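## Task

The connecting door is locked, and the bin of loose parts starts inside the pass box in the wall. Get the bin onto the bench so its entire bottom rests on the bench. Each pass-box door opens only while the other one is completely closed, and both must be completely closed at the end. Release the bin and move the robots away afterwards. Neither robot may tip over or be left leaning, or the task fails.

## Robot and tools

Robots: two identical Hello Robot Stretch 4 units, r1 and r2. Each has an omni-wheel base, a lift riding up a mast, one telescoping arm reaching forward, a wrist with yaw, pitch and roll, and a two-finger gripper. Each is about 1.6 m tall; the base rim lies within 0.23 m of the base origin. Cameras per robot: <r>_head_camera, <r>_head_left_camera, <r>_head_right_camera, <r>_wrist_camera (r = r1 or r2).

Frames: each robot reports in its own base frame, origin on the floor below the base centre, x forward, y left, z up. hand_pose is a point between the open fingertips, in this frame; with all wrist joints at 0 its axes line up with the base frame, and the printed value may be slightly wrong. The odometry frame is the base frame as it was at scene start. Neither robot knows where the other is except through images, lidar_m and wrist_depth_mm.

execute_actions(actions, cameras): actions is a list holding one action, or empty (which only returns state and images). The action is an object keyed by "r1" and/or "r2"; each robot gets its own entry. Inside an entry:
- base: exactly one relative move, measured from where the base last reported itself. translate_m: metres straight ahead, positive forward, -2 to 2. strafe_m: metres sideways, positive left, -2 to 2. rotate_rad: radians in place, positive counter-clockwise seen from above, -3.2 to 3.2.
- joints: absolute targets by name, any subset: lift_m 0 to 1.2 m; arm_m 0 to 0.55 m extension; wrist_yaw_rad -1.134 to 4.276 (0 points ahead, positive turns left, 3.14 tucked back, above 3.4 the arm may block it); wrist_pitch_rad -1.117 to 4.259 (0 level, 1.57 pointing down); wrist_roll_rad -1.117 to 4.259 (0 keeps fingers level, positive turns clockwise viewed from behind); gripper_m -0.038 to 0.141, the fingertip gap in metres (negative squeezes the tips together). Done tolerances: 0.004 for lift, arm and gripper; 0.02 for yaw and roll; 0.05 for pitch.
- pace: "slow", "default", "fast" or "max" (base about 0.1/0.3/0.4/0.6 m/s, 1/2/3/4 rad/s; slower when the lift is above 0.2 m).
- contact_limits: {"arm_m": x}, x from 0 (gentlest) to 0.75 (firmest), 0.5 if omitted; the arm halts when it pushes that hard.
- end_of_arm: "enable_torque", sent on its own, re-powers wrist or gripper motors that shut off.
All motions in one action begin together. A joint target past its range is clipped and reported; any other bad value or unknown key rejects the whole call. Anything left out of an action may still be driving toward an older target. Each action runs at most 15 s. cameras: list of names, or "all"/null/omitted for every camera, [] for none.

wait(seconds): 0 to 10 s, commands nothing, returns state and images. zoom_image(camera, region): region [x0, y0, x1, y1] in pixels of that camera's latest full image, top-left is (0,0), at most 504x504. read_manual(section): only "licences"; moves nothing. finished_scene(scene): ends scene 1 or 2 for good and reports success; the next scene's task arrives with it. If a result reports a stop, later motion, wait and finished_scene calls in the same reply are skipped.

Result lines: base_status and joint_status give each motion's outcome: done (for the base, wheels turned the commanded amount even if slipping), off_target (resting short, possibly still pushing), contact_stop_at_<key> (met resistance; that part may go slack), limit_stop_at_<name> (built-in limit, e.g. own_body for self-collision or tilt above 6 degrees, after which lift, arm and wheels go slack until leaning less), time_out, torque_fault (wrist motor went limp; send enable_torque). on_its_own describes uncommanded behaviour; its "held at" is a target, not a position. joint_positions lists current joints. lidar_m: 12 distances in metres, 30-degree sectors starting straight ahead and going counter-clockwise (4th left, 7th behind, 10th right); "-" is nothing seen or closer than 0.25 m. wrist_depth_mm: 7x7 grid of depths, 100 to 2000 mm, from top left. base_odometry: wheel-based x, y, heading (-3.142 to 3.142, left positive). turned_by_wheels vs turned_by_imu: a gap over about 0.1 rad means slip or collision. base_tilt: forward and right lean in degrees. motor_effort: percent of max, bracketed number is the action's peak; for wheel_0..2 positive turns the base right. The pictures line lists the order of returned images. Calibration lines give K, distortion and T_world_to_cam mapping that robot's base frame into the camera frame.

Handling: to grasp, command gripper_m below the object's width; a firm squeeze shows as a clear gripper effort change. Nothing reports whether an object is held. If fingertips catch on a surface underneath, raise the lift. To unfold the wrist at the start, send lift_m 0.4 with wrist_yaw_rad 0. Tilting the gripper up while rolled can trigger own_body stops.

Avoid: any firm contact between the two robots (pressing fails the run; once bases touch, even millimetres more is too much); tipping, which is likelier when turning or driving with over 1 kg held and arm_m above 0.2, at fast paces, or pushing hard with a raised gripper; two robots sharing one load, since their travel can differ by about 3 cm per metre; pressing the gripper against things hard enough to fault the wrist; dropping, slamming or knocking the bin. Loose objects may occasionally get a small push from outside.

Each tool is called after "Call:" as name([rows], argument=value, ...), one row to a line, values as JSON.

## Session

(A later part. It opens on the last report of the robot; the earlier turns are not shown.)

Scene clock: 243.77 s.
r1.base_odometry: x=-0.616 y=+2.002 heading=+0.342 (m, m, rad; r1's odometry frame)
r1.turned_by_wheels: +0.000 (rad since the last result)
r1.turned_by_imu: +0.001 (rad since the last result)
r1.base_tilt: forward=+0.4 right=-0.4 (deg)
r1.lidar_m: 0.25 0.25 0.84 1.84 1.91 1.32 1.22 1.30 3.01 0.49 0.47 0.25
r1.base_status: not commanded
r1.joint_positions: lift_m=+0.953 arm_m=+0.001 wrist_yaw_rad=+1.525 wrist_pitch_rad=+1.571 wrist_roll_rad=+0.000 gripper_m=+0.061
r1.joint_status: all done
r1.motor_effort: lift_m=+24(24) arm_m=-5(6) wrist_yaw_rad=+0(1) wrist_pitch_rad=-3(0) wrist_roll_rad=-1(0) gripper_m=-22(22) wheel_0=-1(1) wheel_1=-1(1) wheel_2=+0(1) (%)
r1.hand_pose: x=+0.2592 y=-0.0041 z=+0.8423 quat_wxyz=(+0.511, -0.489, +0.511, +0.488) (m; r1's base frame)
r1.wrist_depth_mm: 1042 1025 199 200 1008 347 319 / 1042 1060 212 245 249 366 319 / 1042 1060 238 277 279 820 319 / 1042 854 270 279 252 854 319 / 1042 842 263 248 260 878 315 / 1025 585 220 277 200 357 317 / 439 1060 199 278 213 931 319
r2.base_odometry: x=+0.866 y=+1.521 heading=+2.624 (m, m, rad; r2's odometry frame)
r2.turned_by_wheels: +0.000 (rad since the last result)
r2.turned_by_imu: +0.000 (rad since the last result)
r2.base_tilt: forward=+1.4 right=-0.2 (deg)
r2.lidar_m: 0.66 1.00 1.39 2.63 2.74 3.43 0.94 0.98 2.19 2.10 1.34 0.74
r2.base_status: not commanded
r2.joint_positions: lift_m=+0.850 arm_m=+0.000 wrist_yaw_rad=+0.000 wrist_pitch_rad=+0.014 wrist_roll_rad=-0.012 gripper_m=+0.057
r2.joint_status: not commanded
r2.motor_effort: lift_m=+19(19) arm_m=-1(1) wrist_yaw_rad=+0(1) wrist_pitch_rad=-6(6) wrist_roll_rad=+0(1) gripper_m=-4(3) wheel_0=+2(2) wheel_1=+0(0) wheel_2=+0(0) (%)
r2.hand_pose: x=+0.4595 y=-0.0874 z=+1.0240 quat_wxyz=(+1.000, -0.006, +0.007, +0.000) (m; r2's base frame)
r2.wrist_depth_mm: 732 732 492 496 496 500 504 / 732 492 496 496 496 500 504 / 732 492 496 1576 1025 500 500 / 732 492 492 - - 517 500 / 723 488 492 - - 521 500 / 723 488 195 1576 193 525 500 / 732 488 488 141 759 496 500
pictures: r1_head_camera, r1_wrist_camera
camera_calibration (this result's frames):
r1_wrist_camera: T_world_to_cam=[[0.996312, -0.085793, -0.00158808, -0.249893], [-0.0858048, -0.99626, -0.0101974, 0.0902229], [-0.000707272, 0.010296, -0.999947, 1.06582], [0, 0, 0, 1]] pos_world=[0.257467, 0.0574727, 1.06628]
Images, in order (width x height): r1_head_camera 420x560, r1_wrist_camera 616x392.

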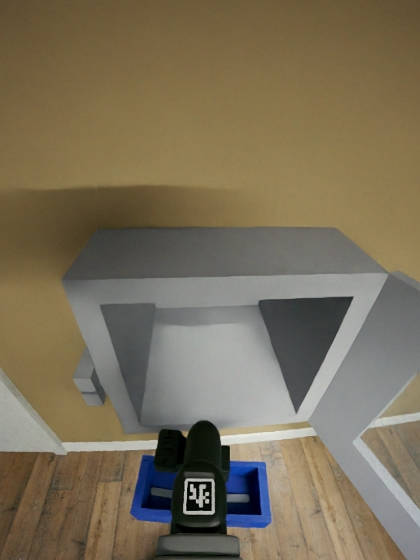

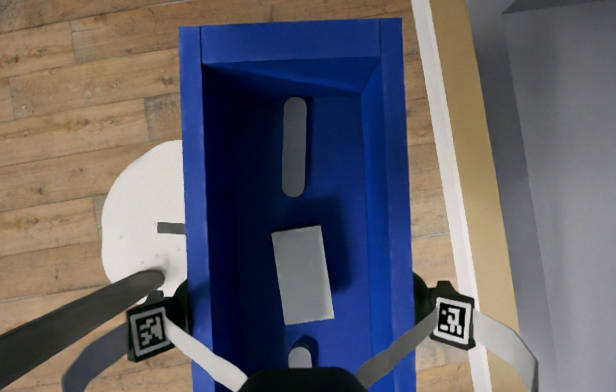

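Call:
execute_actions([
  {"r1": {"base": {"translate_m": -0.35}, "pace": "fast"}},
], cameras=[])

Scene clock: 247.00 s.
r1.base_odometry: x=-0.946 y=+1.884 heading=+0.342 (m, m, rad; r1's odometry frame)
r1.turned_by_wheels: +0.000 (rad since the last result)
r1.turned_by_imu: +0.002 (rad since the last result)
r1.base_tilt: forward=+0.4 right=-0.4 (deg)
r1.lidar_m: 0.25 0.25 1.26 1.82 1.88 0.96 0.88 0.89 3.07 2.87 0.62 0.25
r1.base_status: done
r1.joint_positions: lift_m=+0.953 arm_m=+0.001 wrist_yaw_rad=+1.525 wrist_pitch_rad=+1.571 wrist_roll_rad=+0.000 gripper_m=+0.061
r1.joint_status: not commanded
r1.motor_effort: lift_m=+24(24) arm_m=-5(5) wrist_yaw_rad=+0(0) wrist_pitch_rad=-2(0) wrist_roll_rad=+0(1) gripper_m=-23(21) wheel_0=+1(7) wheel_1=+1(7) wheel_2=-2(10) (%)
r1.hand_pose: x=+0.2591 y=-0.0041 z=+0.8423 quat_wxyz=(+0.511, -0.489, +0.511, +0.488) (m; r1's base frame)
r1.wrist_depth_mm: 1060 1042 200 200 1060 1060 960 / 1060 1060 213 246 250 1078 976 / 1060 1078 239 281 279 1078 1042 / 1042 842 270 279 254 1060 1042 / 1042 831 263 247 262 1060 1078 / 1060 591 220 278 199 1060 1060 / 439 1060 200 278 213 1078 1060
r2.base_odometry: x=+0.866 y=+1.521 heading=+2.624 (m, m, rad; r2's odometry frame)
r2.turned_by_wheels: +0.000 (rad since the last result)
r2.turned_by_imu: +0.000 (rad since the last result)
r2.base_tilt: forward=+1.6 right=-0.2 (deg)
r2.lidar_m: 0.70 1.03 1.41 2.59 2.73 3.44 0.95 0.99 2.18 2.10 1.34 0.76
r2.base_status: not commanded
r2.joint_positions: lift_m=+0.850 arm_m=+0.000 wrist_yaw_rad=+0.000 wrist_pitch_rad=+0.014 wrist_roll_rad=-0.012 gripper_m=+0.057
r2.joint_status: not commanded
r2.motor_effort: lift_m=+19(19) arm_m=-1(1) wrist_yaw_rad=+0(0) wrist_pitch_rad=-6(6) wrist_roll_rad=+1(0) gripper_m=-3(4) wheel_0=+2(2) wheel_1=+0(0) wheel_2=+0(0) (%)
r2.hand_pose: x=+0.4595 y=-0.0874 z=+1.0240 quat_wxyz=(+1.000, -0.006, +0.007, +0.000) (m; r2's base frame)
r2.wrist_depth_mm: 732 741 496 496 496 500 504 / 732 492 492 496 500 500 504 / 732 492 496 1983 1025 500 500 / 723 492 492 - - 512 500 / 723 488 492 - - 525 500 / 732 488 195 - 192 530 500 / 732 488 488 141 759 496 500
pictures: none
No camera images: the call's "cameras" was empty. Leave "cameras" out to get every camera's image.

Call:
execute_actions([
  {"r1": {"base": {"rotate_rad": 3.07}}},
], cameras=["r1_head_camera", "r1_head_left_camera"])

Scene clock: 250.47 s.
r1.base_odometry: x=-0.946 y=+1.884 heading=-2.871 (m, m, rad; r1's odometry frame)
r1.turned_by_wheels: +3.070 (rad since the last result)
r1.turned_by_imu: +3.150 (rad since the last result)
r1.base_tilt: forward=+0.4 right=-0.4 (deg)
r1.lidar_m: 0.25 0.25 3.09 2.82 0.63 0.67 0.77 0.78 1.24 1.83 1.88 0.25
r1.base_status: done
r1.joint_positions: lift_m=+0.953 arm_m=+0.001 wrist_yaw_rad=+1.525 wrist_pitch_rad=+1.571 wrist_roll_rad=+0.000 gripper_m=+0.061
r1.joint_status: not commanded
r1.motor_effort: lift_m=+23(23) arm_m=-5(5) wrist_yaw_rad=+0(0) wrist_pitch_rad=+0(2) wrist_roll_rad=+0(1) gripper_m=-22(24) wheel_0=+1(5) wheel_1=+0(8) wheel_2=-1(6) (%)
r1.hand_pose: x=+0.2591 y=-0.0041 z=+0.8423 quat_wxyz=(+0.511, -0.488, +0.511, +0.488) (m; r1's base frame)
r1.wrist_depth_mm: 1042 1042 199 199 1042 1060 960 / 1042 1042 211 244 251 1060 1060 / 1060 1078 238 279 277 1042 1060 / 1042 854 272 279 253 1060 1060 / 1025 820 260 248 263 1078 1078 / 1042 585 220 278 200 1060 1060 / 436 1060 198 278 213 1078 1042
r2.base_odometry: x=+0.866 y=+1.521 heading=+2.624 (m, m, rad; r2's odometry frame)
r2.turned_by_wheels: +0.000 (rad since the last result)
r2.turned_by_imu: +0.000 (rad since the last result)
r2.base_tilt: forward=+1.6 right=-0.2 (deg)
r2.lidar_m: 0.67 0.97 1.40 2.60 2.74 3.45 0.93 0.96 2.20 2.11 1.33 0.74
r2.base_status: not commanded
r2.joint_positions: lift_m=+0.850 arm_m=+0.000 wrist_yaw_rad=+0.000 wrist_pitch_rad=+0.014 wrist_roll_rad=-0.012 gripper_m=+0.057
r2.joint_status: not commanded
r2.motor_effort: lift_m=+19(19) arm_m=-1(1) wrist_yaw_rad=+1(1) wrist_pitch_rad=-6(5) wrist_roll_rad=+0(0) gripper_m=-4(3) wheel_0=+2(2) wheel_1=+0(0) wheel_2=+0(0) (%)
r2.hand_pose: x=+0.4595 y=-0.0874 z=+1.0240 quat_wxyz=(+1.000, -0.006, +0.007, +0.000) (m; r2's base frame)
r2.wrist_depth_mm: 723 732 496 496 500 500 504 / 732 492 492 492 496 500 504 / 732 492 492 - 1025 500 504 / 723 492 488 - - 512 500 / 732 488 492 - - 521 500 / 732 488 195 - 192 525 500 / 723 488 488 141 759 496 500
pictures: r1_head_camera, r1_head_left_camera
Images, in order (width x height): r1_head_camera 420x560, r1_head_left_camera 420x672.

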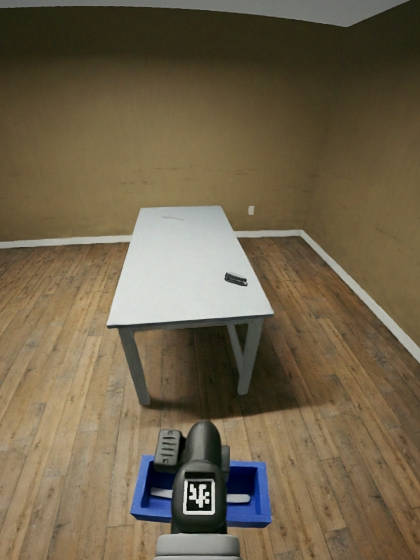

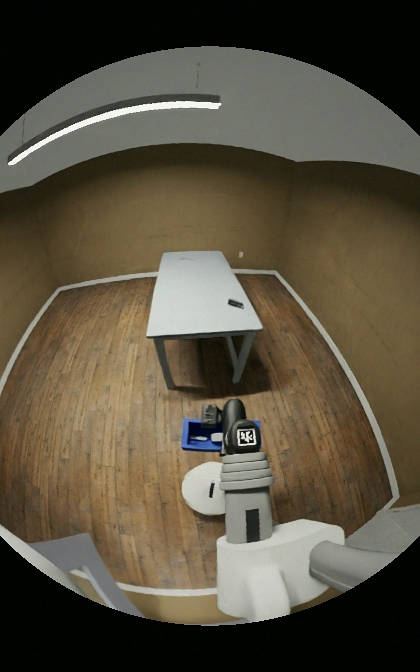

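Call:
execute_actions([
  {"r1": {"base": {"translate_m": 0.5}, "joints": {"lift_m": 1.03, "arm_m": 0.15}, "pace": "fast"}},
], cameras=["r1_head_camera"])

Scene clock: 254.40 s.
r1.base_odometry: x=-1.427 y=+1.751 heading=-2.871 (m, m, rad; r1's odometry frame)
r1.turned_by_wheels: +0.000 (rad since the last result)
r1.turned_by_imu: -0.001 (rad since the last result)
r1.base_tilt: forward=+0.5 right=-0.4 (deg)
r1.lidar_m: 0.30 0.33 0.50 2.90 2.44 0.98 1.29 1.50 1.91 1.77 1.80 0.33
r1.base_status: done
r1.joint_positions: lift_m=+1.030 arm_m=+0.149 wrist_yaw_rad=+1.525 wrist_pitch_rad=+1.571 wrist_roll_rad=+0.000 gripper_m=+0.061
r1.joint_status: all done
r1.motor_effort: lift_m=+23(25) arm_m=+5(9) wrist_yaw_rad=+0(0) wrist_pitch_rad=-1(3) wrist_roll_rad=+0(0) gripper_m=-22(24) wheel_0=+0(8) wheel_1=+0(8) wheel_2=+2(10) (%)
r1.hand_pose: x=+0.4073 y=-0.0041 z=+0.9194 quat_wxyz=(+0.511, -0.489, +0.511, +0.488) (m; r1's base frame)
r1.wrist_depth_mm: 1118 1118 200 200 384 382 379 / 1138 1118 212 244 250 379 382 / 1118 1098 238 278 278 379 382 / 1098 917 272 279 254 382 379 / 1118 931 263 247 260 379 382 / 946 904 220 277 199 379 382 / 1118 1118 199 279 211 377 379
r2.base_odometry: x=+0.866 y=+1.521 heading=+2.624 (m, m, rad; r2's odometry frame)
r2.turned_by_wheels: +0.000 (rad since the last result)
r2.turned_by_imu: +0.000 (rad since the last result)
r2.base_tilt: forward=+1.4 right=-0.4 (deg)
r2.lidar_m: 0.65 1.01 1.41 2.62 2.72 3.44 0.93 1.00 2.20 2.09 1.33 0.73
r2.base_status: not commanded
r2.joint_positions: lift_m=+0.850 arm_m=+0.000 wrist_yaw_rad=+0.000 wrist_pitch_rad=+0.014 wrist_roll_rad=-0.012 gripper_m=+0.057
r2.joint_status: not commanded
r2.motor_effort: lift_m=+19(19) arm_m=-1(1) wrist_yaw_rad=-1(0) wrist_pitch_rad=-6(7) wrist_roll_rad=+0(1) gripper_m=-3(3) wheel_0=+2(2) wheel_1=+0(0) wheel_2=+0(0) (%)
r2.hand_pose: x=+0.4595 y=-0.0874 z=+1.0240 quat_wxyz=(+1.000, -0.006, +0.007, +0.000) (m; r2's base frame)
r2.wrist_depth_mm: 723 741 496 496 500 500 500 / 732 492 492 500 500 500 500 / 732 492 492 - 1025 500 500 / 732 488 492 - - 517 500 / 723 488 488 - - 521 496 / 732 488 195 - 192 525 496 / 723 488 492 141 759 500 496
pictures: r1_head_camera
Images, in order (width x height): r1_head_camera 420x560.

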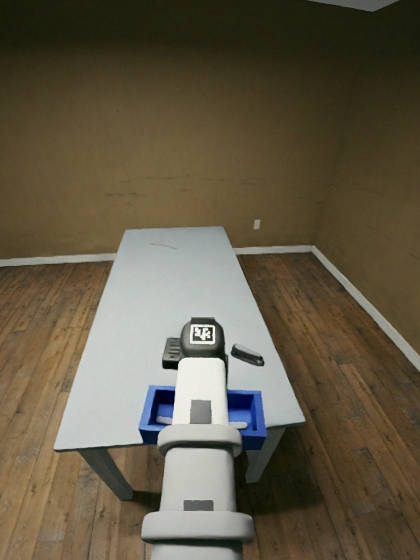

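Call:
execute_actions([
  {"r1": {"joints": {"arm_m": 0.34, "lift_m": 0.96}}},
], cameras=["r1_wrist_camera"])

Scene clock: 256.67 s.
r1.base_odometry: x=-1.427 y=+1.751 heading=-2.871 (m, m, rad; r1's odometry frame)
r1.turned_by_wheels: +0.000 (rad since the last result)
r1.turned_by_imu: +0.000 (rad since the last result)
r1.base_tilt: forward=+0.4 right=-0.4 (deg)
r1.lidar_m: 0.37 0.36 0.49 2.91 2.46 0.96 1.27 1.52 1.88 1.77 1.80 0.41
r1.base_status: not commanded
r1.joint_positions: lift_m=+0.960 arm_m=+0.339 wrist_yaw_rad=+1.525 wrist_pitch_rad=+1.571 wrist_roll_rad=+0.000 gripper_m=+0.061
r1.joint_status: all done
r1.motor_effort: lift_m=+18(18) arm_m=+5(2) wrist_yaw_rad=+0(0) wrist_pitch_rad=+0(2) wrist_roll_rad=-1(1) gripper_m=-22(23) wheel_0=+1(1) wheel_1=+0(0) wheel_2=+2(2) (%)
r1.hand_pose: x=+0.5973 y=-0.0041 z=+0.8498 quat_wxyz=(+0.511, -0.489, +0.511, +0.488) (m; r1's base frame)
r1.wrist_depth_mm: 304 306 199 200 309 309 310 / 307 306 212 244 249 309 310 / 306 306 240 278 279 310 309 / 842 306 271 278 253 309 310 / 854 306 263 247 260 309 309 / 854 306 220 278 199 310 310 / 1042 306 198 279 213 307 310
r2.base_odometry: x=+0.866 y=+1.521 heading=+2.624 (m, m, rad; r2's odometry frame)
r2.turned_by_wheels: +0.000 (rad since the last result)
r2.turned_by_imu: +0.000 (rad since the last result)
r2.base_tilt: forward=+1.6 right=-0.3 (deg)
r2.lidar_m: 0.67 1.01 1.44 2.62 2.75 3.43 0.93 0.98 2.19 2.11 1.34 0.74
r2.base_status: not commanded
r2.joint_positions: lift_m=+0.850 arm_m=+0.000 wrist_yaw_rad=+0.000 wrist_pitch_rad=+0.014 wrist_roll_rad=-0.012 gripper_m=+0.057
r2.joint_status: not commanded
r2.motor_effort: lift_m=+19(19) arm_m=-1(1) wrist_yaw_rad=+0(1) wrist_pitch_rad=-6(6) wrist_roll_rad=+0(0) gripper_m=-3(3) wheel_0=+2(2) wheel_1=+0(0) wheel_2=+0(0) (%)
r2.hand_pose: x=+0.4595 y=-0.0874 z=+1.0240 quat_wxyz=(+1.000, -0.006, +0.007, +0.000) (m; r2's base frame)
r2.wrist_depth_mm: 732 732 496 496 496 500 500 / 732 496 496 496 500 500 504 / 723 488 492 - 1008 500 500 / 723 488 492 - - 517 500 / 723 488 492 - - 521 500 / 723 488 195 - 192 521 500 / 723 484 488 141 759 496 496
pictures: r1_wrist_camera
camera_calibration (this result's frames):
r1_wrist_camera: T_world_to_cam=[[0.996317, -0.0857268, -0.00159228, -0.586751], [-0.0857387, -0.996264, -0.0103027, 0.119397], [-0.000703115, 0.0104013, -0.999946, 1.07348], [0, 0, 0, 1]] pos_world=[0.595582, 0.0574855, 1.07372]
Images, in order (width x height): r1_wrist_camera 616x392.

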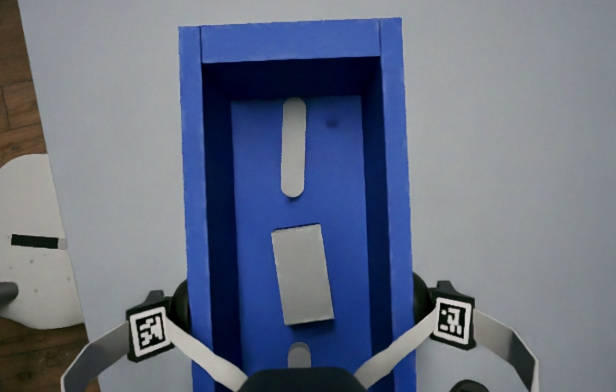

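Call:
execute_actions([
  {"r1": {"joints": {"lift_m": 0.942}, "pace": "slow"}},
], cameras=[])

Scene clock: 257.93 s.
r1.base_odometry: x=-1.427 y=+1.751 heading=-2.871 (m, m, rad; r1's odometry frame)
r1.turned_by_wheels: +0.000 (rad since the last result)
r1.turned_by_imu: +0.000 (rad since the last result)
r1.base_tilt: forward=+0.4 right=-0.4 (deg)
r1.lidar_m: 0.37 0.39 0.51 2.88 2.50 0.97 1.25 1.50 1.88 1.77 1.80 0.45
r1.base_status: not commanded
r1.joint_positions: lift_m=+0.942 arm_m=+0.339 wrist_yaw_rad=+1.525 wrist_pitch_rad=+1.571 wrist_roll_rad=+0.000 gripper_m=+0.061
r1.joint_status: all done
r1.motor_effort: lift_m=+18(18) arm_m=+5(5) wrist_yaw_rad=+0(0) wrist_pitch_rad=-1(1) wrist_roll_rad=-1(0) gripper_m=-22(24) wheel_0=+1(1) wheel_1=+0(0) wheel_2=+2(2) (%)
r1.hand_pose: x=+0.5973 y=-0.0041 z=+0.8318 quat_wxyz=(+0.511, -0.489, +0.511, +0.488) (m; r1's base frame)
r1.wrist_depth_mm: 287 289 200 200 290 291 290 / 289 289 211 246 249 291 290 / 289 289 239 277 278 293 291 / 289 289 271 279 254 291 294 / 831 287 263 245 263 290 291 / 831 287 220 279 200 290 291 / 1042 287 199 278 214 293 294
r2.base_odometry: x=+0.866 y=+1.521 heading=+2.624 (m, m, rad; r2's odometry frame)
r2.turned_by_wheels: +0.000 (rad since the last result)
r2.turned_by_imu: +0.000 (rad since the last result)
r2.base_tilt: forward=+1.6 right=-0.4 (deg)
r2.lidar_m: 0.67 1.02 1.43 2.61 2.73 3.45 0.93 0.99 2.16 2.12 1.33 0.73
r2.base_status: not commanded
r2.joint_positions: lift_m=+0.850 arm_m=+0.000 wrist_yaw_rad=+0.000 wrist_pitch_rad=+0.014 wrist_roll_rad=-0.012 gripper_m=+0.057
r2.joint_status: not commanded
r2.motor_effort: lift_m=+19(19) arm_m=-1(1) wrist_yaw_rad=+0(1) wrist_pitch_rad=-6(6) wrist_roll_rad=+0(0) gripper_m=-4(4) wheel_0=+2(2) wheel_1=+0(0) wheel_2=+0(0) (%)
r2.hand_pose: x=+0.4595 y=-0.0874 z=+1.0240 quat_wxyz=(+1.000, -0.006, +0.007, +0.000) (m; r2's base frame)
r2.wrist_depth_mm: 723 732 492 500 500 500 500 / 732 492 488 496 496 500 500 / 732 492 492 - 1025 500 500 / 732 488 492 - - 512 504 / 723 484 492 - - 521 496 / 723 488 195 - 192 525 500 / 732 488 488 141 759 500 496
pictures: none
No camera images: the call's "cameras" was empty. Leave "cameras" out to get every camera's image.

Call:
execute_actions([
  {"r1": {"joints": {"gripper_m": 0.141}}},
], cameras=["r1_wrist_camera"])

Scene clock: 260.03 s.
r1.base_odometry: x=-1.427 y=+1.751 heading=-2.871 (m, m, rad; r1's odometry frame)
r1.turned_by_wheels: +0.000 (rad since the last result)
r1.turned_by_imu: +0.000 (rad since the last result)
r1.base_tilt: forward=+0.4 right=-0.4 (deg)
r1.lidar_m: 0.38 0.39 0.51 2.87 2.45 0.96 1.25 1.52 1.88 1.76 1.80 0.41
r1.base_status: not commanded
r1.joint_positions: lift_m=+0.942 arm_m=+0.339 wrist_yaw_rad=+1.525 wrist_pitch_rad=+1.571 wrist_roll_rad=+0.000 gripper_m=+0.141
r1.joint_status: all done
r1.motor_effort: lift_m=+16(18) arm_m=+5(5) wrist_yaw_rad=+0(0) wrist_pitch_rad=-3(1) wrist_roll_rad=+0(1) gripper_m=+1(23) wheel_0=+1(1) wheel_1=+0(0) wheel_2=+1(2) (%)
r1.hand_pose: x=+0.5974 y=-0.0041 z=+0.8320 quat_wxyz=(+0.511, -0.489, +0.511, +0.488) (m; r1's base frame)
r1.wrist_depth_mm: 289 289 202 202 291 291 294 / 289 291 213 245 251 296 296 / 289 290 281 281 283 294 294 / 289 290 276 282 282 296 293 / 831 290 267 250 254 296 294 / 831 208 223 281 204 209 294 / 1025 290 208 150 272 293 294
r2.base_odometry: x=+0.866 y=+1.521 heading=+2.624 (m, m, rad; r2's odometry frame)
r2.turned_by_wheels: +0.000 (rad since the last result)
r2.turned_by_imu: +0.000 (rad since the last result)
r2.base_tilt: forward=+1.6 right=-0.4 (deg)
r2.lidar_m: 0.67 1.02 1.42 2.61 2.72 3.43 0.92 0.98 2.16 2.10 1.35 0.71
r2.base_status: not commanded
r2.joint_positions: lift_m=+0.850 arm_m=+0.000 wrist_yaw_rad=+0.000 wrist_pitch_rad=+0.014 wrist_roll_rad=-0.012 gripper_m=+0.057
r2.joint_status: not commanded
r2.motor_effort: lift_m=+19(19) arm_m=-1(1) wrist_yaw_rad=+0(0) wrist_pitch_rad=-6(6) wrist_roll_rad=+0(0) gripper_m=-3(4) wheel_0=+2(2) wheel_1=+0(0) wheel_2=+0(0) (%)
r2.hand_pose: x=+0.4595 y=-0.0874 z=+1.0240 quat_wxyz=(+1.000, -0.006, +0.007, +0.000) (m; r2's base frame)
r2.wrist_depth_mm: 723 732 496 496 500 500 500 / 732 492 496 496 496 496 496 / 723 492 492 - 1025 500 500 / 732 488 492 - - 512 500 / 723 488 488 - - 521 500 / 732 488 195 - 192 525 500 / 723 488 488 141 759 496 500
pictures: r1_wrist_camera
camera_calibration (this result's frames):
r1_wrist_camera: T_world_to_cam=[[0.996317, -0.0857266, -0.00159126, -0.586845], [-0.0857385, -0.996265, -0.0102772, 0.119191], [-0.000704289, 0.0103758, -0.999946, 1.05572], [0, 0, 0, 1]] pos_world=[0.595646, 0.0574839, 1.05596]
Images, in order (width x height): r1_wrist_camera 616x392.

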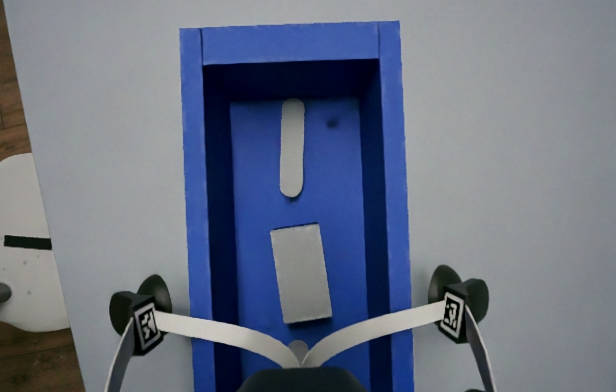

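Call:
execute_actions([
  {"r1": {"joints": {"lift_m": 1.0}, "pace": "fast"}},
], cameras=[])

Scene clock: 263.30 s.
r1.base_odometry: x=-1.427 y=+1.751 heading=-2.871 (m, m, rad; r1's odometry frame)
r1.turned_by_wheels: +0.000 (rad since the last result)
r1.turned_by_imu: +0.001 (rad since the last result)
r1.base_tilt: forward=+0.5 right=-0.4 (deg)
r1.lidar_m: 0.38 0.40 0.51 2.90 2.47 0.98 1.26 1.49 1.89 1.76 1.77 0.43
r1.base_status: not commanded
r1.joint_positions: lift_m=+1.000 arm_m=+0.339 wrist_yaw_rad=+1.525 wrist_pitch_rad=+1.571 wrist_roll_rad=+0.000 gripper_m=+0.141
r1.joint_status: all done
r1.motor_effort: lift_m=+21(24) arm_m=+5(5) wrist_yaw_rad=+0(0) wrist_pitch_rad=-1(2) wrist_roll_rad=+0(1) gripper_m=+0(1) wheel_0=+1(1) wheel_1=+0(0) wheel_2=+1(1) (%)
r1.hand_pose: x=+0.5974 y=-0.0041 z=+0.8895 quat_wxyz=(+0.511, -0.489, +0.511, +0.488) (m; r1's base frame)
r1.wrist_depth_mm: 347 347 349 351 351 349 353 / 1098 347 290 260 347 351 351 / 1098 345 338 340 351 353 351 / 891 349 338 340 349 349 351 / 866 347 340 338 353 351 353 / 878 209 312 338 262 209 349 / 1098 349 298 150 349 353 351
r2.base_odometry: x=+0.866 y=+1.521 heading=+2.624 (m, m, rad; r2's odometry frame)
r2.turned_by_wheels: +0.000 (rad since the last result)
r2.turned_by_imu: +0.000 (rad since the last result)
r2.base_tilt: forward=+1.6 right=-0.5 (deg)
r2.lidar_m: 0.66 1.00 1.40 2.60 2.74 3.47 0.93 1.01 2.18 2.11 1.33 0.74
r2.base_status: not commanded
r2.joint_positions: lift_m=+0.850 arm_m=+0.000 wrist_yaw_rad=+0.000 wrist_pitch_rad=+0.014 wrist_roll_rad=-0.012 gripper_m=+0.057
r2.joint_status: not commanded
r2.motor_effort: lift_m=+19(19) arm_m=-1(1) wrist_yaw_rad=+1(0) wrist_pitch_rad=-6(6) wrist_roll_rad=+0(1) gripper_m=-4(4) wheel_0=+2(2) wheel_1=+0(0) wheel_2=+0(0) (%)
r2.hand_pose: x=+0.4595 y=-0.0874 z=+1.0240 quat_wxyz=(+1.000, -0.006, +0.007, +0.000) (m; r2's base frame)
r2.wrist_depth_mm: 741 732 496 500 500 500 504 / 741 492 496 496 496 500 504 / 732 492 492 - 1008 500 500 / 732 488 496 - - 517 500 / 732 488 496 - - 521 500 / 723 492 195 - 192 521 500 / 715 488 492 141 759 500 500
pictures: none
No camera images: the call's "cameras" was empty. Leave "cameras" out to get every camera's image.

Call:
execute_actions([
  {"r1": {"base": {"strafe_m": 0.7}, "joints": {"arm_m": 0.0}, "pace": "fast"}},
], cameras=[])

Scene clock: 266.87 s.
r1.base_odometry: x=-1.240 y=+1.076 heading=-2.871 (m, m, rad; r1's odometry frame)
r1.turned_by_wheels: +0.000 (rad since the last result)
r1.turned_by_imu: -0.002 (rad since the last result)
r1.base_tilt: forward=+0.4 right=-0.4 (deg)
r1.lidar_m: 0.87 2.70 2.40 2.18 2.24 1.72 0.78 1.31 2.01 2.47 0.52 0.45
r1.base_status: done
r1.joint_positions: lift_m=+1.000 arm_m=+0.001 wrist_yaw_rad=+1.525 wrist_pitch_rad=+1.571 wrist_roll_rad=+0.000 gripper_m=+0.141
r1.joint_status: all done
r1.motor_effort: lift_m=+21(21) arm_m=-5(3) wrist_yaw_rad=+0(0) wrist_pitch_rad=+0(2) wrist_roll_rad=+0(0) gripper_m=+1(0) wheel_0=+0(7) wheel_1=+0(9) wheel_2=+1(1) (%)
r1.hand_pose: x=+0.2592 y=-0.0041 z=+0.8895 quat_wxyz=(+0.511, -0.489, +0.511, +0.488) (m; r1's base frame)
r1.wrist_depth_mm: 1078 1098 1098 1098 1118 1098 1118 / 1098 1078 1118 1118 1098 1060 1098 / 1078 1078 1098 1118 1098 1098 1138 / 1078 891 891 1078 1118 1098 1118 / 1098 878 904 1098 1098 1118 1118 / 1078 208 878 1078 1118 208 1118 / 1078 1098 1118 151 1118 1118 1098
r2.base_odometry: x=+0.866 y=+1.521 heading=+2.624 (m, m, rad; r2's odometry frame)
r2.turned_by_wheels: +0.000 (rad since the last result)
r2.turned_by_imu: +0.000 (rad since the last result)
r2.base_tilt: forward=+1.5 right=-0.4 (deg)
r2.lidar_m: 0.68 0.98 1.42 2.61 2.74 3.48 0.93 0.98 2.18 2.09 1.34 0.74
r2.base_status: not commanded
r2.joint_positions: lift_m=+0.850 arm_m=+0.000 wrist_yaw_rad=+0.000 wrist_pitch_rad=+0.014 wrist_roll_rad=-0.012 gripper_m=+0.057
r2.joint_status: not commanded
r2.motor_effort: lift_m=+19(19) arm_m=-1(1) wrist_yaw_rad=+0(0) wrist_pitch_rad=-7(6) wrist_roll_rad=+0(0) gripper_m=-3(4) wheel_0=+2(2) wheel_1=+0(0) wheel_2=+0(0) (%)
r2.hand_pose: x=+0.4595 y=-0.0874 z=+1.0240 quat_wxyz=(+1.000, -0.006, +0.007, +0.000) (m; r2's base frame)
r2.wrist_depth_mm: 732 732 496 496 500 496 504 / 732 492 492 496 500 500 504 / 732 492 496 - 1025 500 504 / 723 488 492 - - 512 500 / 732 488 492 - - 517 500 / 723 488 195 - 191 525 500 / 723 488 488 141 768 496 500
pictures: none
No camera images: the call's "cameras" was empty. Leave "cameras" out to get every camera's image.

Call:
execute_actions([
  {"r1": {"base": {"rotate_rad": 3.12}, "joints": {"wrist_pitch_rad": 0.0, "wrist_yaw_rad": 0.0, "gripper_m": -0.01, "lift_m": 0.62}, "pace": "fast"}},
], cameras=["r1_head_camera"])

Scene clock: 270.50 s.
r1.base_odometry: x=-1.240 y=+1.076 heading=+0.249 (m, m, rad; r1's odometry frame)
r1.turned_by_wheels: +3.120 (rad since the last result)
r1.turned_by_imu: +3.200 (rad since the last result)
r1.base_tilt: forward=+0.4 right=-0.4 (deg)
r1.lidar_m: 0.78 1.25 2.01 2.46 0.53 0.44 0.81 2.72 2.45 2.21 2.27 1.73
r1.base_status: done
r1.joint_positions: lift_m=+0.620 arm_m=+0.001 wrist_yaw_rad=+0.001 wrist_pitch_rad=+0.003 wrist_roll_rad=+0.000 gripper_m=-0.010
r1.joint_status: all done
r1.motor_effort: lift_m=+16(21) arm_m=-5(5) wrist_yaw_rad=-2(9) wrist_pitch_rad=-8(15) wrist_roll_rad=+0(0) gripper_m=-8(6) wheel_0=+0(10) wheel_1=-1(4) wheel_2=-1(8) (%)
r1.hand_pose: x=+0.4603 y=-0.0873 z=+0.7976 quat_wxyz=(+1.000, +0.000, +0.001, +0.000) (m; r1's base frame)
r1.wrist_depth_mm: 1281 891 1336 1397 1430 1499 1576 / 1205 960 1366 1366 1430 1464 1537 / 1537 1025 1308 1366 1397 1499 1576 / 1537 1138 1366 1397 1430 1499 1537 / 1229 1078 1336 1397 1430 1537 1499 / 1281 1255 1281 202 1430 1499 1464 / 1255 1281 750 186 1430 1499 1576
r2.base_odometry: x=+0.866 y=+1.521 heading=+2.624 (m, m, rad; r2's odometry frame)
r2.turned_by_wheels: +0.000 (rad since the last result)
r2.turned_by_imu: +0.000 (rad since the last result)
r2.base_tilt: forward=+1.6 right=-0.5 (deg)
r2.lidar_m: 0.68 1.02 1.37 2.62 2.73 3.44 0.93 0.99 2.19 2.09 1.33 0.73
r2.base_status: not commanded
r2.joint_positions: lift_m=+0.850 arm_m=+0.000 wrist_yaw_rad=+0.000 wrist_pitch_rad=+0.014 wrist_roll_rad=-0.012 gripper_m=+0.057
r2.joint_status: not commanded
r2.motor_effort: lift_m=+19(19) arm_m=-1(1) wrist_yaw_rad=+1(0) wrist_pitch_rad=-5(6) wrist_roll_rad=+1(0) gripper_m=-3(3) wheel_0=+2(2) wheel_1=+0(0) wheel_2=+0(0) (%)
r2.hand_pose: x=+0.4595 y=-0.0874 z=+1.0240 quat_wxyz=(+1.000, -0.006, +0.007, +0.000) (m; r2's base frame)
r2.wrist_depth_mm: 732 741 496 496 496 500 504 / 732 488 492 496 496 500 500 / 732 492 496 - 1042 500 500 / 723 488 488 - - 517 500 / 732 488 488 - - 521 500 / 723 488 195 - 191 525 500 / 723 488 488 141 759 496 500
pictures: r1_head_camera
Images, in order (width x height): r1_head_camera 420x560.

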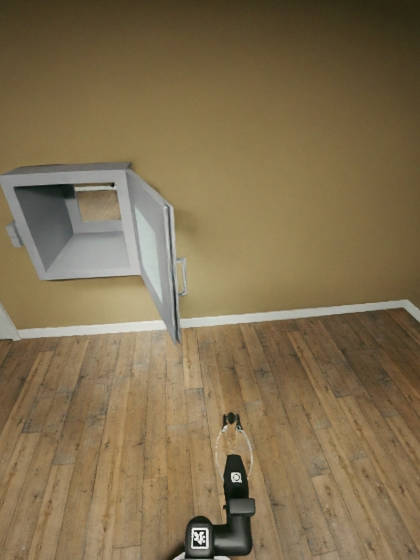

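Call:
execute_actions([
  {"r1": {"base": {"translate_m": 0.5}, "pace": "fast"}},
], cameras=[])

Scene clock: 274.03 s.
r1.base_odometry: x=-0.756 y=+1.199 heading=+0.249 (m, m, rad; r1's odometry frame)
r1.turned_by_wheels: +0.000 (rad since the last result)
r1.turned_by_imu: -0.001 (rad since the last result)
r1.base_tilt: forward=+0.4 right=-0.4 (deg)
r1.lidar_m: 0.35 0.31 1.12 2.52 1.38 0.90 1.01 3.22 2.34 2.14 1.85 1.17
r1.base_status: done
r1.joint_positions: lift_m=+0.620 arm_m=+0.001 wrist_yaw_rad=+0.000 wrist_pitch_rad=+0.003 wrist_roll_rad=+0.000 gripper_m=-0.010
r1.joint_status: not commanded
r1.motor_effort: lift_m=+16(17) arm_m=-5(5) wrist_yaw_rad=+0(1) wrist_pitch_rad=-10(10) wrist_roll_rad=-1(0) gripper_m=-8(7) wheel_0=+0(6) wheel_1=-2(7) wheel_2=+2(11) (%)
r1.hand_pose: x=+0.4603 y=-0.0874 z=+0.7976 quat_wxyz=(+1.000, +0.000, +0.001, +0.000) (m; r1's base frame)
r1.wrist_depth_mm: 798 820 854 891 931 960 976 / 778 831 866 904 931 960 991 / 778 842 842 891 917 960 1008 / 750 854 842 891 931 960 1008 / 759 842 854 891 917 946 991 / 809 831 842 202 917 946 991 / 809 831 508 185 917 976 991
r2.base_odometry: x=+0.866 y=+1.521 heading=+2.624 (m, m, rad; r2's odometry frame)
r2.turned_by_wheels: +0.000 (rad since the last result)
r2.turned_by_imu: +0.000 (rad since the last result)
r2.base_tilt: forward=+1.3 right=-0.5 (deg)
r2.lidar_m: 0.65 1.00 1.41 2.61 2.75 3.44 0.93 1.00 2.21 2.12 1.34 0.74
r2.base_status: not commanded
r2.joint_positions: lift_m=+0.850 arm_m=+0.000 wrist_yaw_rad=+0.000 wrist_pitch_rad=+0.014 wrist_roll_rad=-0.012 gripper_m=+0.057
r2.joint_status: not commanded
r2.motor_effort: lift_m=+19(19) arm_m=-1(1) wrist_yaw_rad=+0(1) wrist_pitch_rad=-5(5) wrist_roll_rad=+1(1) gripper_m=-3(3) wheel_0=+2(2) wheel_1=+0(0) wheel_2=+0(0) (%)
r2.hand_pose: x=+0.4595 y=-0.0874 z=+1.0240 quat_wxyz=(+1.000, -0.006, +0.007, +0.000) (m; r2's base frame)
r2.wrist_depth_mm: 732 732 492 496 500 496 504 / 723 492 492 492 496 500 500 / 732 492 496 - 1025 500 500 / 732 492 492 - - 512 500 / 723 488 488 - - 521 496 / 723 484 195 - 192 530 500 / 723 488 488 141 759 500 500
pictures: none
No camera images: the call's "cameras" was empty. Leave "cameras" out to get every camera's image.

Call:
execute_actions(actions=[])

Scene clock: 274.80 s.
r1.base_odometry: x=-0.756 y=+1.199 heading=+0.249 (m, m, rad; r1's odometry frame)
r1.turned_by_wheels: +0.000 (rad since the last result)
r1.turned_by_imu: +0.000 (rad since the last result)
r1.base_tilt: forward=+0.5 right=-0.4 (deg)
r1.lidar_m: 0.35 0.29 1.10 2.52 1.38 0.89 1.06 3.23 2.33 2.15 1.81 1.20
r1.base_status: done
r1.joint_positions: lift_m=+0.620 arm_m=+0.001 wrist_yaw_rad=+0.000 wrist_pitch_rad=+0.003 wrist_roll_rad=+0.000 gripper_m=-0.010
r1.joint_status: not commanded
r1.motor_effort: lift_m=+16(17) arm_m=-5(5) wrist_yaw_rad=+0(1) wrist_pitch_rad=-10(10) wrist_roll_rad=+0(0) gripper_m=-9(7) wheel_0=+0(6) wheel_1=-1(7) wheel_2=+1(11) (%)
r1.hand_pose: x=+0.4603 y=-0.0874 z=+0.7976 quat_wxyz=(+1.000, +0.000, +0.001, +0.000) (m; r1's base frame)
r1.wrist_depth_mm: 809 820 866 891 931 960 976 / 788 831 866 891 917 960 991 / 768 831 854 878 931 946 991 / 768 831 878 891 931 931 991 / 759 831 854 904 917 960 991 / 809 831 866 201 931 960 1008 / 798 831 517 185 904 960 1008
r2.base_odometry: x=+0.866 y=+1.521 heading=+2.624 (m, m, rad; r2's odometry frame)
r2.turned_by_wheels: +0.000 (rad since the last result)
r2.turned_by_imu: +0.000 (rad since the last result)
r2.base_tilt: forward=+1.7 right=-0.4 (deg)
r2.lidar_m: 0.66 1.01 1.41 2.60 2.72 3.46 0.93 0.96 2.17 2.09 1.33 0.75
r2.base_status: not commanded
r2.joint_positions: lift_m=+0.850 arm_m=+0.000 wrist_yaw_rad=+0.000 wrist_pitch_rad=+0.014 wrist_roll_rad=-0.012 gripper_m=+0.057
r2.joint_status: not commanded
r2.motor_effort: lift_m=+19(19) arm_m=-1(1) wrist_yaw_rad=+0(1) wrist_pitch_rad=-5(5) wrist_roll_rad=+1(1) gripper_m=-3(3) wheel_0=+2(2) wheel_1=+0(0) wheel_2=+0(0) (%)
r2.hand_pose: x=+0.4595 y=-0.0874 z=+1.0240 quat_wxyz=(+1.000, -0.006, +0.007, +0.000) (m; r2's base frame)
r2.wrist_depth_mm: 723 732 496 496 496 500 500 / 732 492 496 496 500 500 504 / 723 492 492 - 1025 500 496 / 732 492 492 - - 517 500 / 723 488 492 - - 521 500 / 723 492 195 - 192 525 504 / 723 488 484 141 759 500 496
pictures: r1_head_camera, r1_head_left_camera, r1_head_right_camera, r1_wrist_camera, r2_head_camera, r2_head_left_camera, r2_head_right_camera, r2_wrist_camera
camera_calibration (this result's frames):
r1_wrist_camera: T_world_to_cam=[[0.00161629, -0.999202, -0.0399124, -0.0488853], [0.00782531, 0.0399238, -0.999172, 0.860363], [0.999968, 0.00130262, 0.0078836, -0.24316], [0, 0, 0, 1]] pos_world=[0.236498, -0.0828785, 0.859616]
r2_wrist_camera: T_world_to_cam=[[-0.0340029, -0.998442, -0.044252, -0.0277101], [-0.00817589, 0.044554, -0.998974, 1.09233], [0.999388, -0.0336062, -0.00967812, -0.227554], [0, 0, 0, 1]] pos_world=[0.235403, -0.0839819, 1.08778]
Images, in order (width x height): r1_head_camera 420x560, r1_head_left_camera 420x672, r1_head_right_camera 420x672, r1_wrist_camera 616x392, r2_head_camera 420x560, r2_head_left_camera 420x672, r2_head_right_camera 420x672, r2_wrist_camera 616x392.

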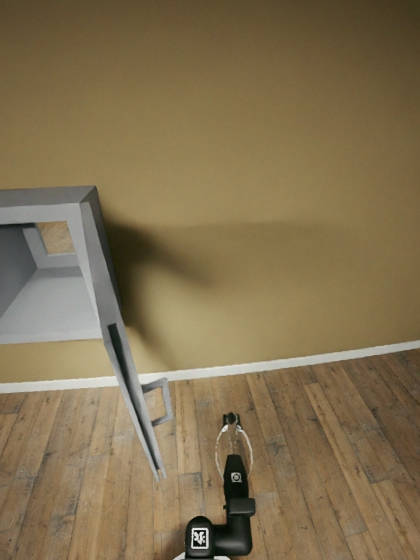

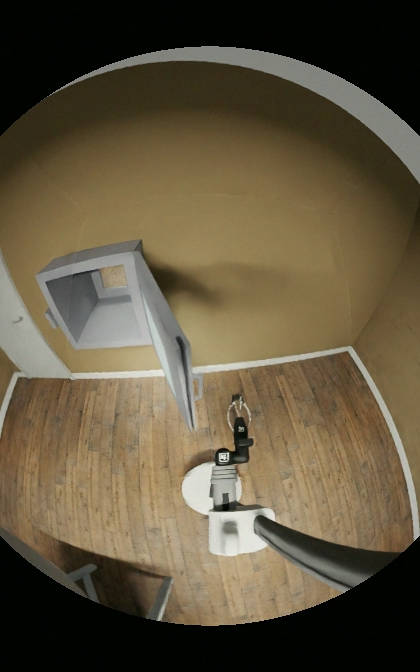

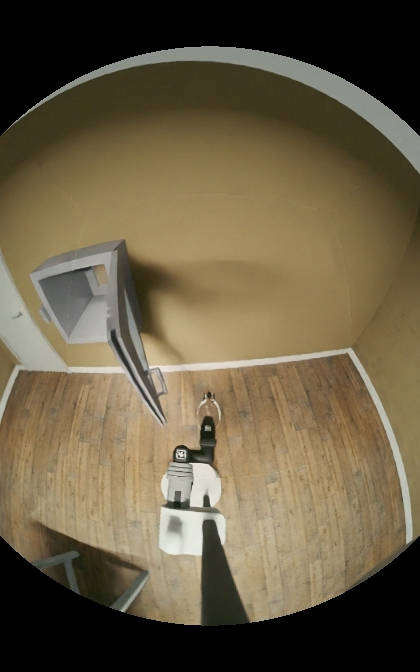

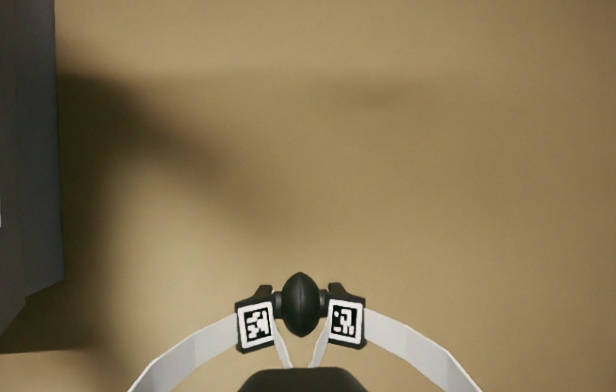

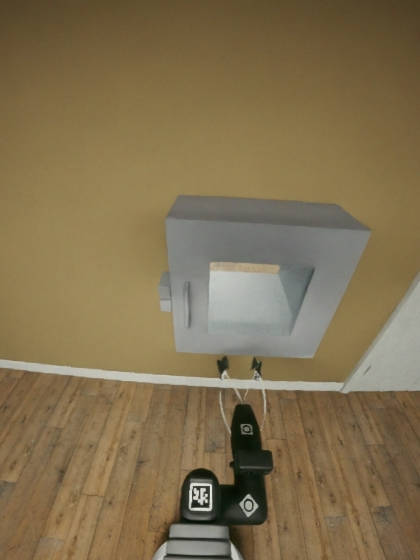

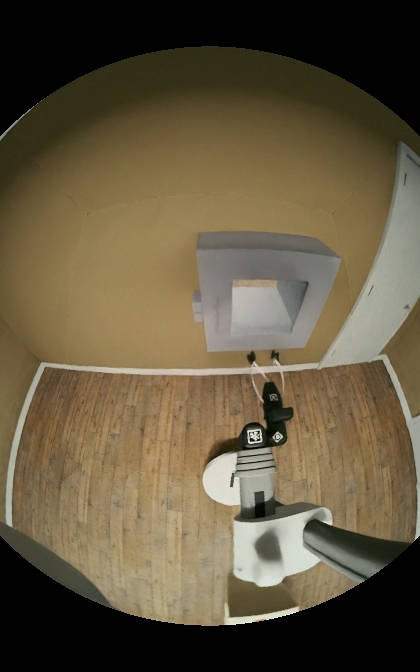

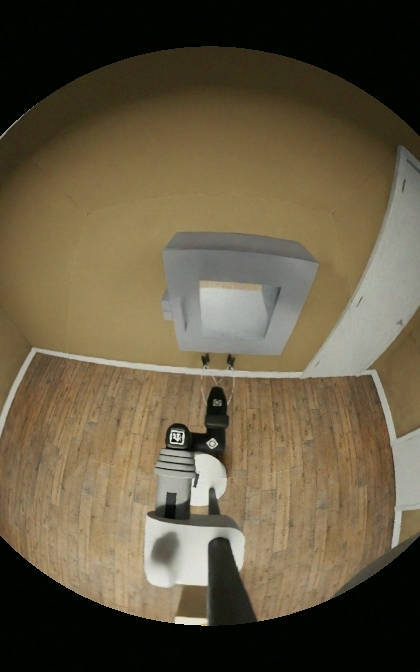

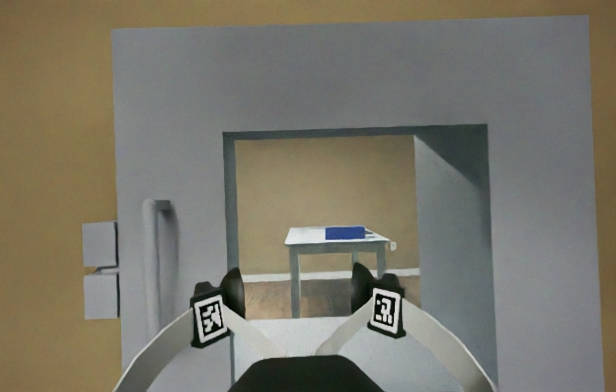

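Call:
execute_actions([
  {"r1": {"base": {"strafe_m": 0.4}}},
], cameras=["r1_head_camera", "r1_head_left_camera", "r1_wrist_camera"])

Scene clock: 277.90 s.
r1.base_odometry: x=-0.854 y=+1.587 heading=+0.249 (m, m, rad; r1's odometry frame)
r1.turned_by_wheels: +0.000 (rad since the last result)
r1.turned_by_imu: -0.002 (rad since the last result)
r1.base_tilt: forward=+0.4 right=-0.4 (deg)
r1.lidar_m: 0.45 0.28 1.29 2.13 2.16 0.92 0.82 3.28 2.76 2.55 1.72 1.10
r1.base_status: done
r1.joint_positions: lift_m=+0.620 arm_m=+0.000 wrist_yaw_rad=+0.000 wrist_pitch_rad=+0.002 wrist_roll_rad=+0.000 gripper_m=-0.010
r1.joint_status: not commanded
r1.motor_effort: lift_m=+17(17) arm_m=-2(5) wrist_yaw_rad=+1(35) wrist_pitch_rad=-8(10) wrist_roll_rad=+0(1) gripper_m=-7(9) wheel_0=+0(15) wheel_1=+0(11) wheel_2=+1(2) (%)
r1.hand_pose: x=+0.4597 y=-0.0875 z=+0.7977 quat_wxyz=(+1.000, +0.000, +0.001, +0.000) (m; r1's base frame)
r1.wrist_depth_mm: 831 842 530 842 866 891 946 / 1060 1118 525 831 878 904 946 / 1078 - 525 842 866 904 931 / 1078 - 517 842 878 904 946 / 285 357 484 831 878 917 946 / 270 343 427 202 854 917 946 / 272 315 488 186 854 891 931
r2.base_odometry: x=+0.866 y=+1.521 heading=+2.624 (m, m, rad; r2's odometry frame)
r2.turned_by_wheels: +0.000 (rad since the last result)
r2.turned_by_imu: +0.000 (rad since the last result)
r2.base_tilt: forward=+1.7 right=-0.5 (deg)
r2.lidar_m: 0.69 1.00 1.40 2.61 2.73 3.47 0.94 0.99 2.19 2.11 1.32 0.72
r2.base_status: not commanded
r2.joint_positions: lift_m=+0.850 arm_m=+0.000 wrist_yaw_rad=+0.000 wrist_pitch_rad=+0.014 wrist_roll_rad=-0.012 gripper_m=+0.057
r2.joint_status: not commanded
r2.motor_effort: lift_m=+19(19) arm_m=-1(1) wrist_yaw_rad=+0(0) wrist_pitch_rad=-6(6) wrist_roll_rad=+1(1) gripper_m=-4(4) wheel_0=+2(2) wheel_1=+0(0) wheel_2=+0(0) (%)
r2.hand_pose: x=+0.4595 y=-0.0874 z=+1.0240 quat_wxyz=(+1.000, -0.006, +0.007, +0.000) (m; r2's base frame)
r2.wrist_depth_mm: 732 732 492 500 500 504 504 / 732 492 492 496 500 500 500 / 723 492 492 1397 1025 496 500 / 723 488 496 - - 517 500 / 732 488 488 1983 - 521 504 / 723 488 195 1366 192 530 500 / 723 488 492 141 759 496 500
pictures: r1_head_camera, r1_head_left_camera, r1_wrist_camera
camera_calibration (this result's frames):
r1_wrist_camera: T_world_to_cam=[[0.00115577, -0.999205, -0.0398574, -0.0488518], [0.00815719, 0.0398656, -0.999172, 0.860247], [0.999966, 0.000829686, 0.00819678, -0.242817], [0, 0, 0, 1]] pos_world=[0.235848, -0.0829057, 0.859578]
Images, in order (width x height): r1_head_camera 420x560, r1_head_left_camera 420x672, r1_wrist_camera 616x392.

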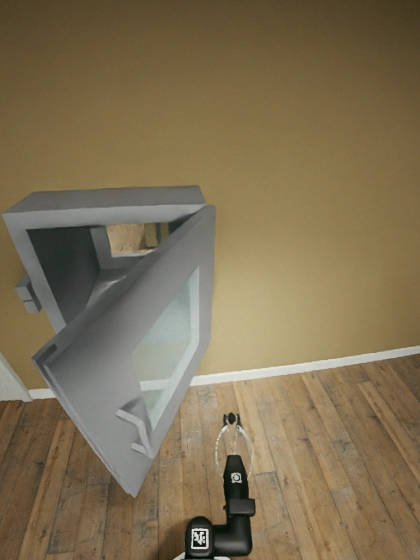

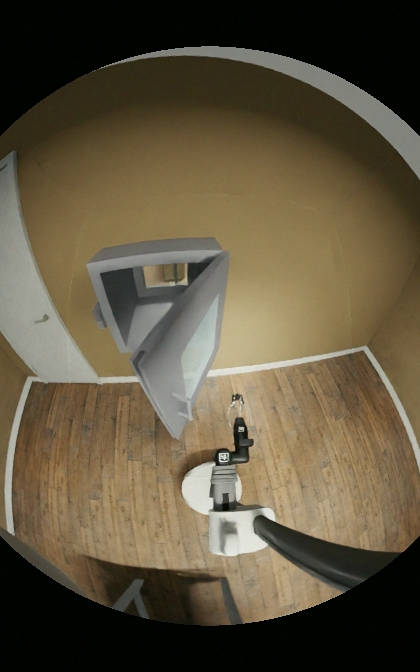

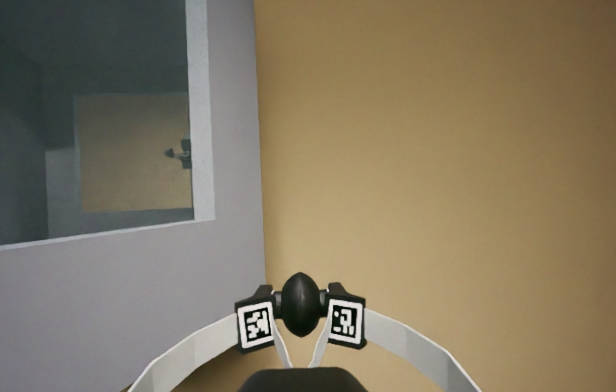

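Call:
execute_actions([
  {"r1": {"base": {"strafe_m": 0.3}}},
], cameras=["r1_head_camera", "r1_head_left_camera", "r1_wrist_camera"])

Scene clock: 282.00 s.
r1.base_odometry: x=-0.928 y=+1.878 heading=+0.249 (m, m, rad; r1's odometry frame)
r1.turned_by_wheels: +0.000 (rad since the last result)
r1.turned_by_imu: -0.001 (rad since the last result)
r1.base_tilt: forward=+0.4 right=-0.4 (deg)
r1.lidar_m: 0.41 0.41 1.21 1.83 1.85 0.96 0.86 0.90 3.15 2.86 1.66 0.72
r1.base_status: done
r1.joint_positions: lift_m=+0.620 arm_m=+0.000 wrist_yaw_rad=+0.000 wrist_pitch_rad=+0.002 wrist_roll_rad=+0.000 gripper_m=-0.010
r1.joint_status: not commanded
r1.motor_effort: lift_m=+17(17) arm_m=-2(2) wrist_yaw_rad=+1(26) wrist_pitch_rad=-6(8) wrist_roll_rad=+0(0) gripper_m=-7(7) wheel_0=+0(9) wheel_1=+0(8) wheel_2=+0(1) (%)
r1.hand_pose: x=+0.4597 y=-0.0875 z=+0.7977 quat_wxyz=(+1.000, +0.000, +0.001, +0.000) (m; r1's base frame)
r1.wrist_depth_mm: 245 768 866 904 549 854 891 / 241 904 1118 1078 544 854 878 / 242 878 - 1138 544 866 878 / 240 878 1921 1118 535 854 891 / 240 273 330 392 496 866 891 / 240 273 304 202 488 854 904 / 240 262 238 185 809 854 891
r2.base_odometry: x=+0.866 y=+1.521 heading=+2.624 (m, m, rad; r2's odometry frame)
r2.turned_by_wheels: +0.000 (rad since the last result)
r2.turned_by_imu: +0.000 (rad since the last result)
r2.base_tilt: forward=+1.6 right=-0.4 (deg)
r2.lidar_m: 0.66 0.99 1.44 2.62 2.74 3.44 0.93 0.99 2.19 2.11 1.35 0.75
r2.base_status: not commanded
r2.joint_positions: lift_m=+0.850 arm_m=+0.000 wrist_yaw_rad=+0.000 wrist_pitch_rad=+0.014 wrist_roll_rad=-0.012 gripper_m=+0.057
r2.joint_status: not commanded
r2.motor_effort: lift_m=+19(19) arm_m=-1(1) wrist_yaw_rad=+0(1) wrist_pitch_rad=-6(6) wrist_roll_rad=+0(1) gripper_m=-2(4) wheel_0=+2(2) wheel_1=+0(0) wheel_2=+0(0) (%)
r2.hand_pose: x=+0.4595 y=-0.0874 z=+1.0240 quat_wxyz=(+1.000, -0.006, +0.007, +0.000) (m; r2's base frame)
r2.wrist_depth_mm: 732 741 496 496 500 500 504 / 723 492 496 492 500 500 500 / 732 492 496 1205 1025 500 500 / 732 492 492 - 1397 517 500 / 723 484 488 - 1397 517 500 / 723 488 195 1182 192 525 500 / 732 492 488 141 759 496 500
pictures: r1_head_camera, r1_head_left_camera, r1_wrist_camera
camera_calibration (this result's frames):
r1_wrist_camera: T_world_to_cam=[[0.00105651, -0.999205, -0.0398573, -0.0488352], [0.00816112, 0.0398647, -0.999172, 0.860239], [0.999966, 0.000730356, 0.00819675, -0.242817], [0, 0, 0, 1]] pos_world=[0.23584, -0.0829121, 0.85957]
Images, in order (width x height): r1_head_camera 420x560, r1_head_left_camera 420x672, r1_wrist_camera 616x392.

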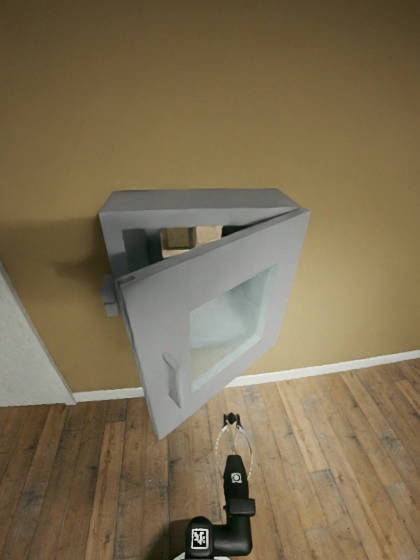

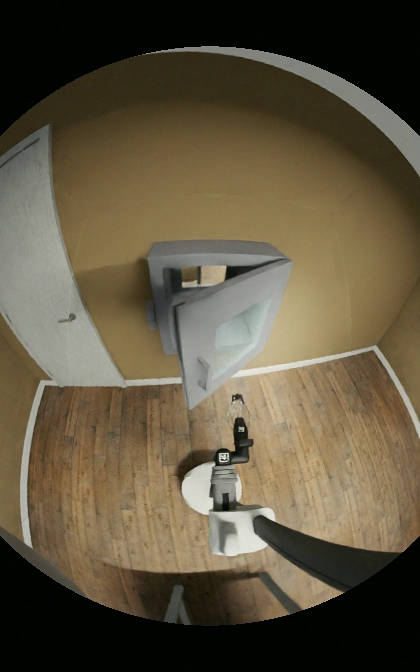

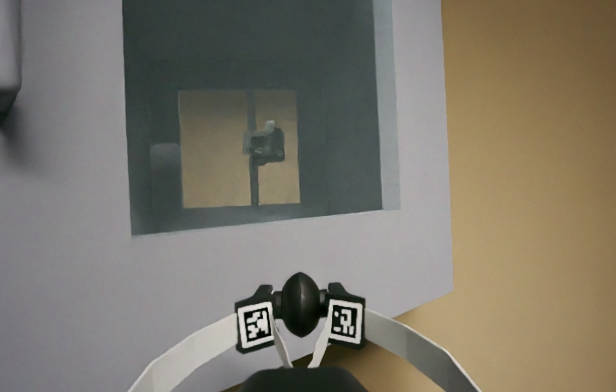

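Call:
execute_actions([
  {"r1": {"joints": {"arm_m": 0.25}, "contact_limits": {"arm_m": 0.3}}},
], cameras=["r1_head_camera", "r1_wrist_camera"])

Scene clock: 284.17 s.
r1.base_odometry: x=-0.928 y=+1.878 heading=+0.249 (m, m, rad; r1's odometry frame)
r1.turned_by_wheels: +0.000 (rad since the last result)
r1.turned_by_imu: +0.001 (rad since the last result)
r1.base_tilt: forward=+0.4 right=-0.4 (deg)
r1.lidar_m: 0.70 0.68 1.17 1.84 1.84 0.99 0.89 0.90 3.15 2.86 1.66 0.82
r1.base_status: not commanded
r1.joint_positions: lift_m=+0.620 arm_m=+0.249 wrist_yaw_rad=+0.000 wrist_pitch_rad=+0.002 wrist_roll_rad=+0.000 gripper_m=-0.010
r1.joint_status: all done
r1.motor_effort: lift_m=+18(17) arm_m=+5(11) wrist_yaw_rad=+0(22) wrist_pitch_rad=-7(8) wrist_roll_rad=+0(0) gripper_m=-7(7) wheel_0=-1(1) wheel_1=+0(2) wheel_2=+2(7) (%)
r1.contact_limits: arm_m 0.3
r1.hand_pose: x=+0.7084 y=-0.0875 z=+0.7977 quat_wxyz=(+1.000, +0.000, +0.001, +0.000) (m; r1's base frame)
r1.wrist_depth_mm: 597 809 842 854 324 330 615 / 591 820 - 878 322 330 615 / 580 842 - 904 324 330 615 / 569 831 - 904 330 330 615 / 274 283 296 306 317 329 609 / 272 285 289 201 317 330 615 / 272 279 235 242 312 332 615
r2.base_odometry: x=+0.866 y=+1.521 heading=+2.624 (m, m, rad; r2's odometry frame)
r2.turned_by_wheels: +0.000 (rad since the last result)
r2.turned_by_imu: +0.000 (rad since the last result)
r2.base_tilt: forward=+1.5 right=-0.4 (deg)
r2.lidar_m: 0.68 1.01 1.41 2.61 2.76 3.46 0.94 0.98 2.18 2.11 1.32 0.74
r2.base_status: not commanded
r2.joint_positions: lift_m=+0.850 arm_m=+0.000 wrist_yaw_rad=+0.000 wrist_pitch_rad=+0.014 wrist_roll_rad=-0.012 gripper_m=+0.057
r2.joint_status: not commanded
r2.motor_effort: lift_m=+19(19) arm_m=-1(1) wrist_yaw_rad=+0(0) wrist_pitch_rad=-6(6) wrist_roll_rad=+0(0) gripper_m=-3(4) wheel_0=+2(2) wheel_1=+0(0) wheel_2=+0(0) (%)
r2.hand_pose: x=+0.4595 y=-0.0874 z=+1.0240 quat_wxyz=(+1.000, -0.006, +0.007, +0.000) (m; r2's base frame)
r2.wrist_depth_mm: 732 732 496 496 496 504 504 / 732 488 492 492 496 500 504 / 732 492 492 1078 1042 500 504 / 732 492 492 - 1078 512 500 / 732 484 492 - 1078 521 500 / 723 488 195 1060 192 530 496 / 723 492 492 141 759 500 496
pictures: r1_head_camera, r1_wrist_camera
camera_calibration (this result's frames):
r1_wrist_camera: T_world_to_cam=[[0.00127505, -0.999201, -0.0399523, -0.0491137], [0.00830609, 0.0399616, -0.999167, 0.858149], [0.999965, 0.000942139, 0.0083504, -0.491688], [0, 0, 0, 1]] pos_world=[0.484606, -0.0829042, 0.859578]
Images, in order (width x height): r1_head_camera 420x560, r1_wrist_camera 616x392.

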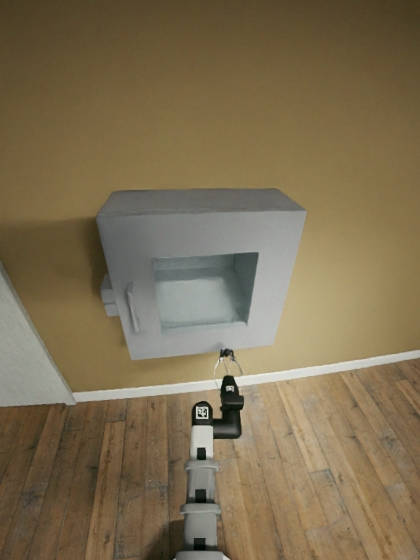

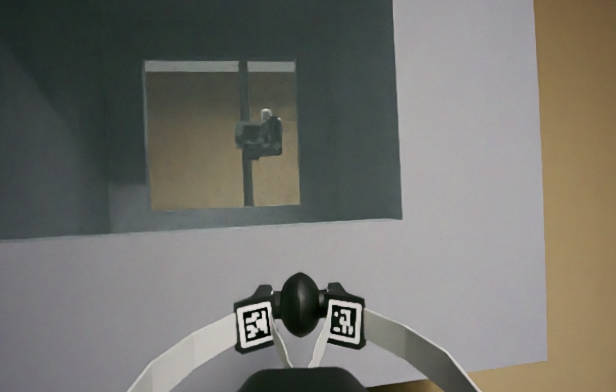

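Call:
zoom_image(camera="r1_head_camera", region=[80, 170, 320, 370])

Region (80, 170, 320, 370) of r1_head_camera's 420x560 image, scaled by 2.100, with more detail than that image has.

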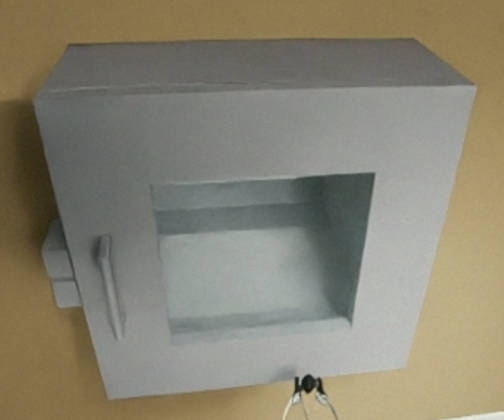

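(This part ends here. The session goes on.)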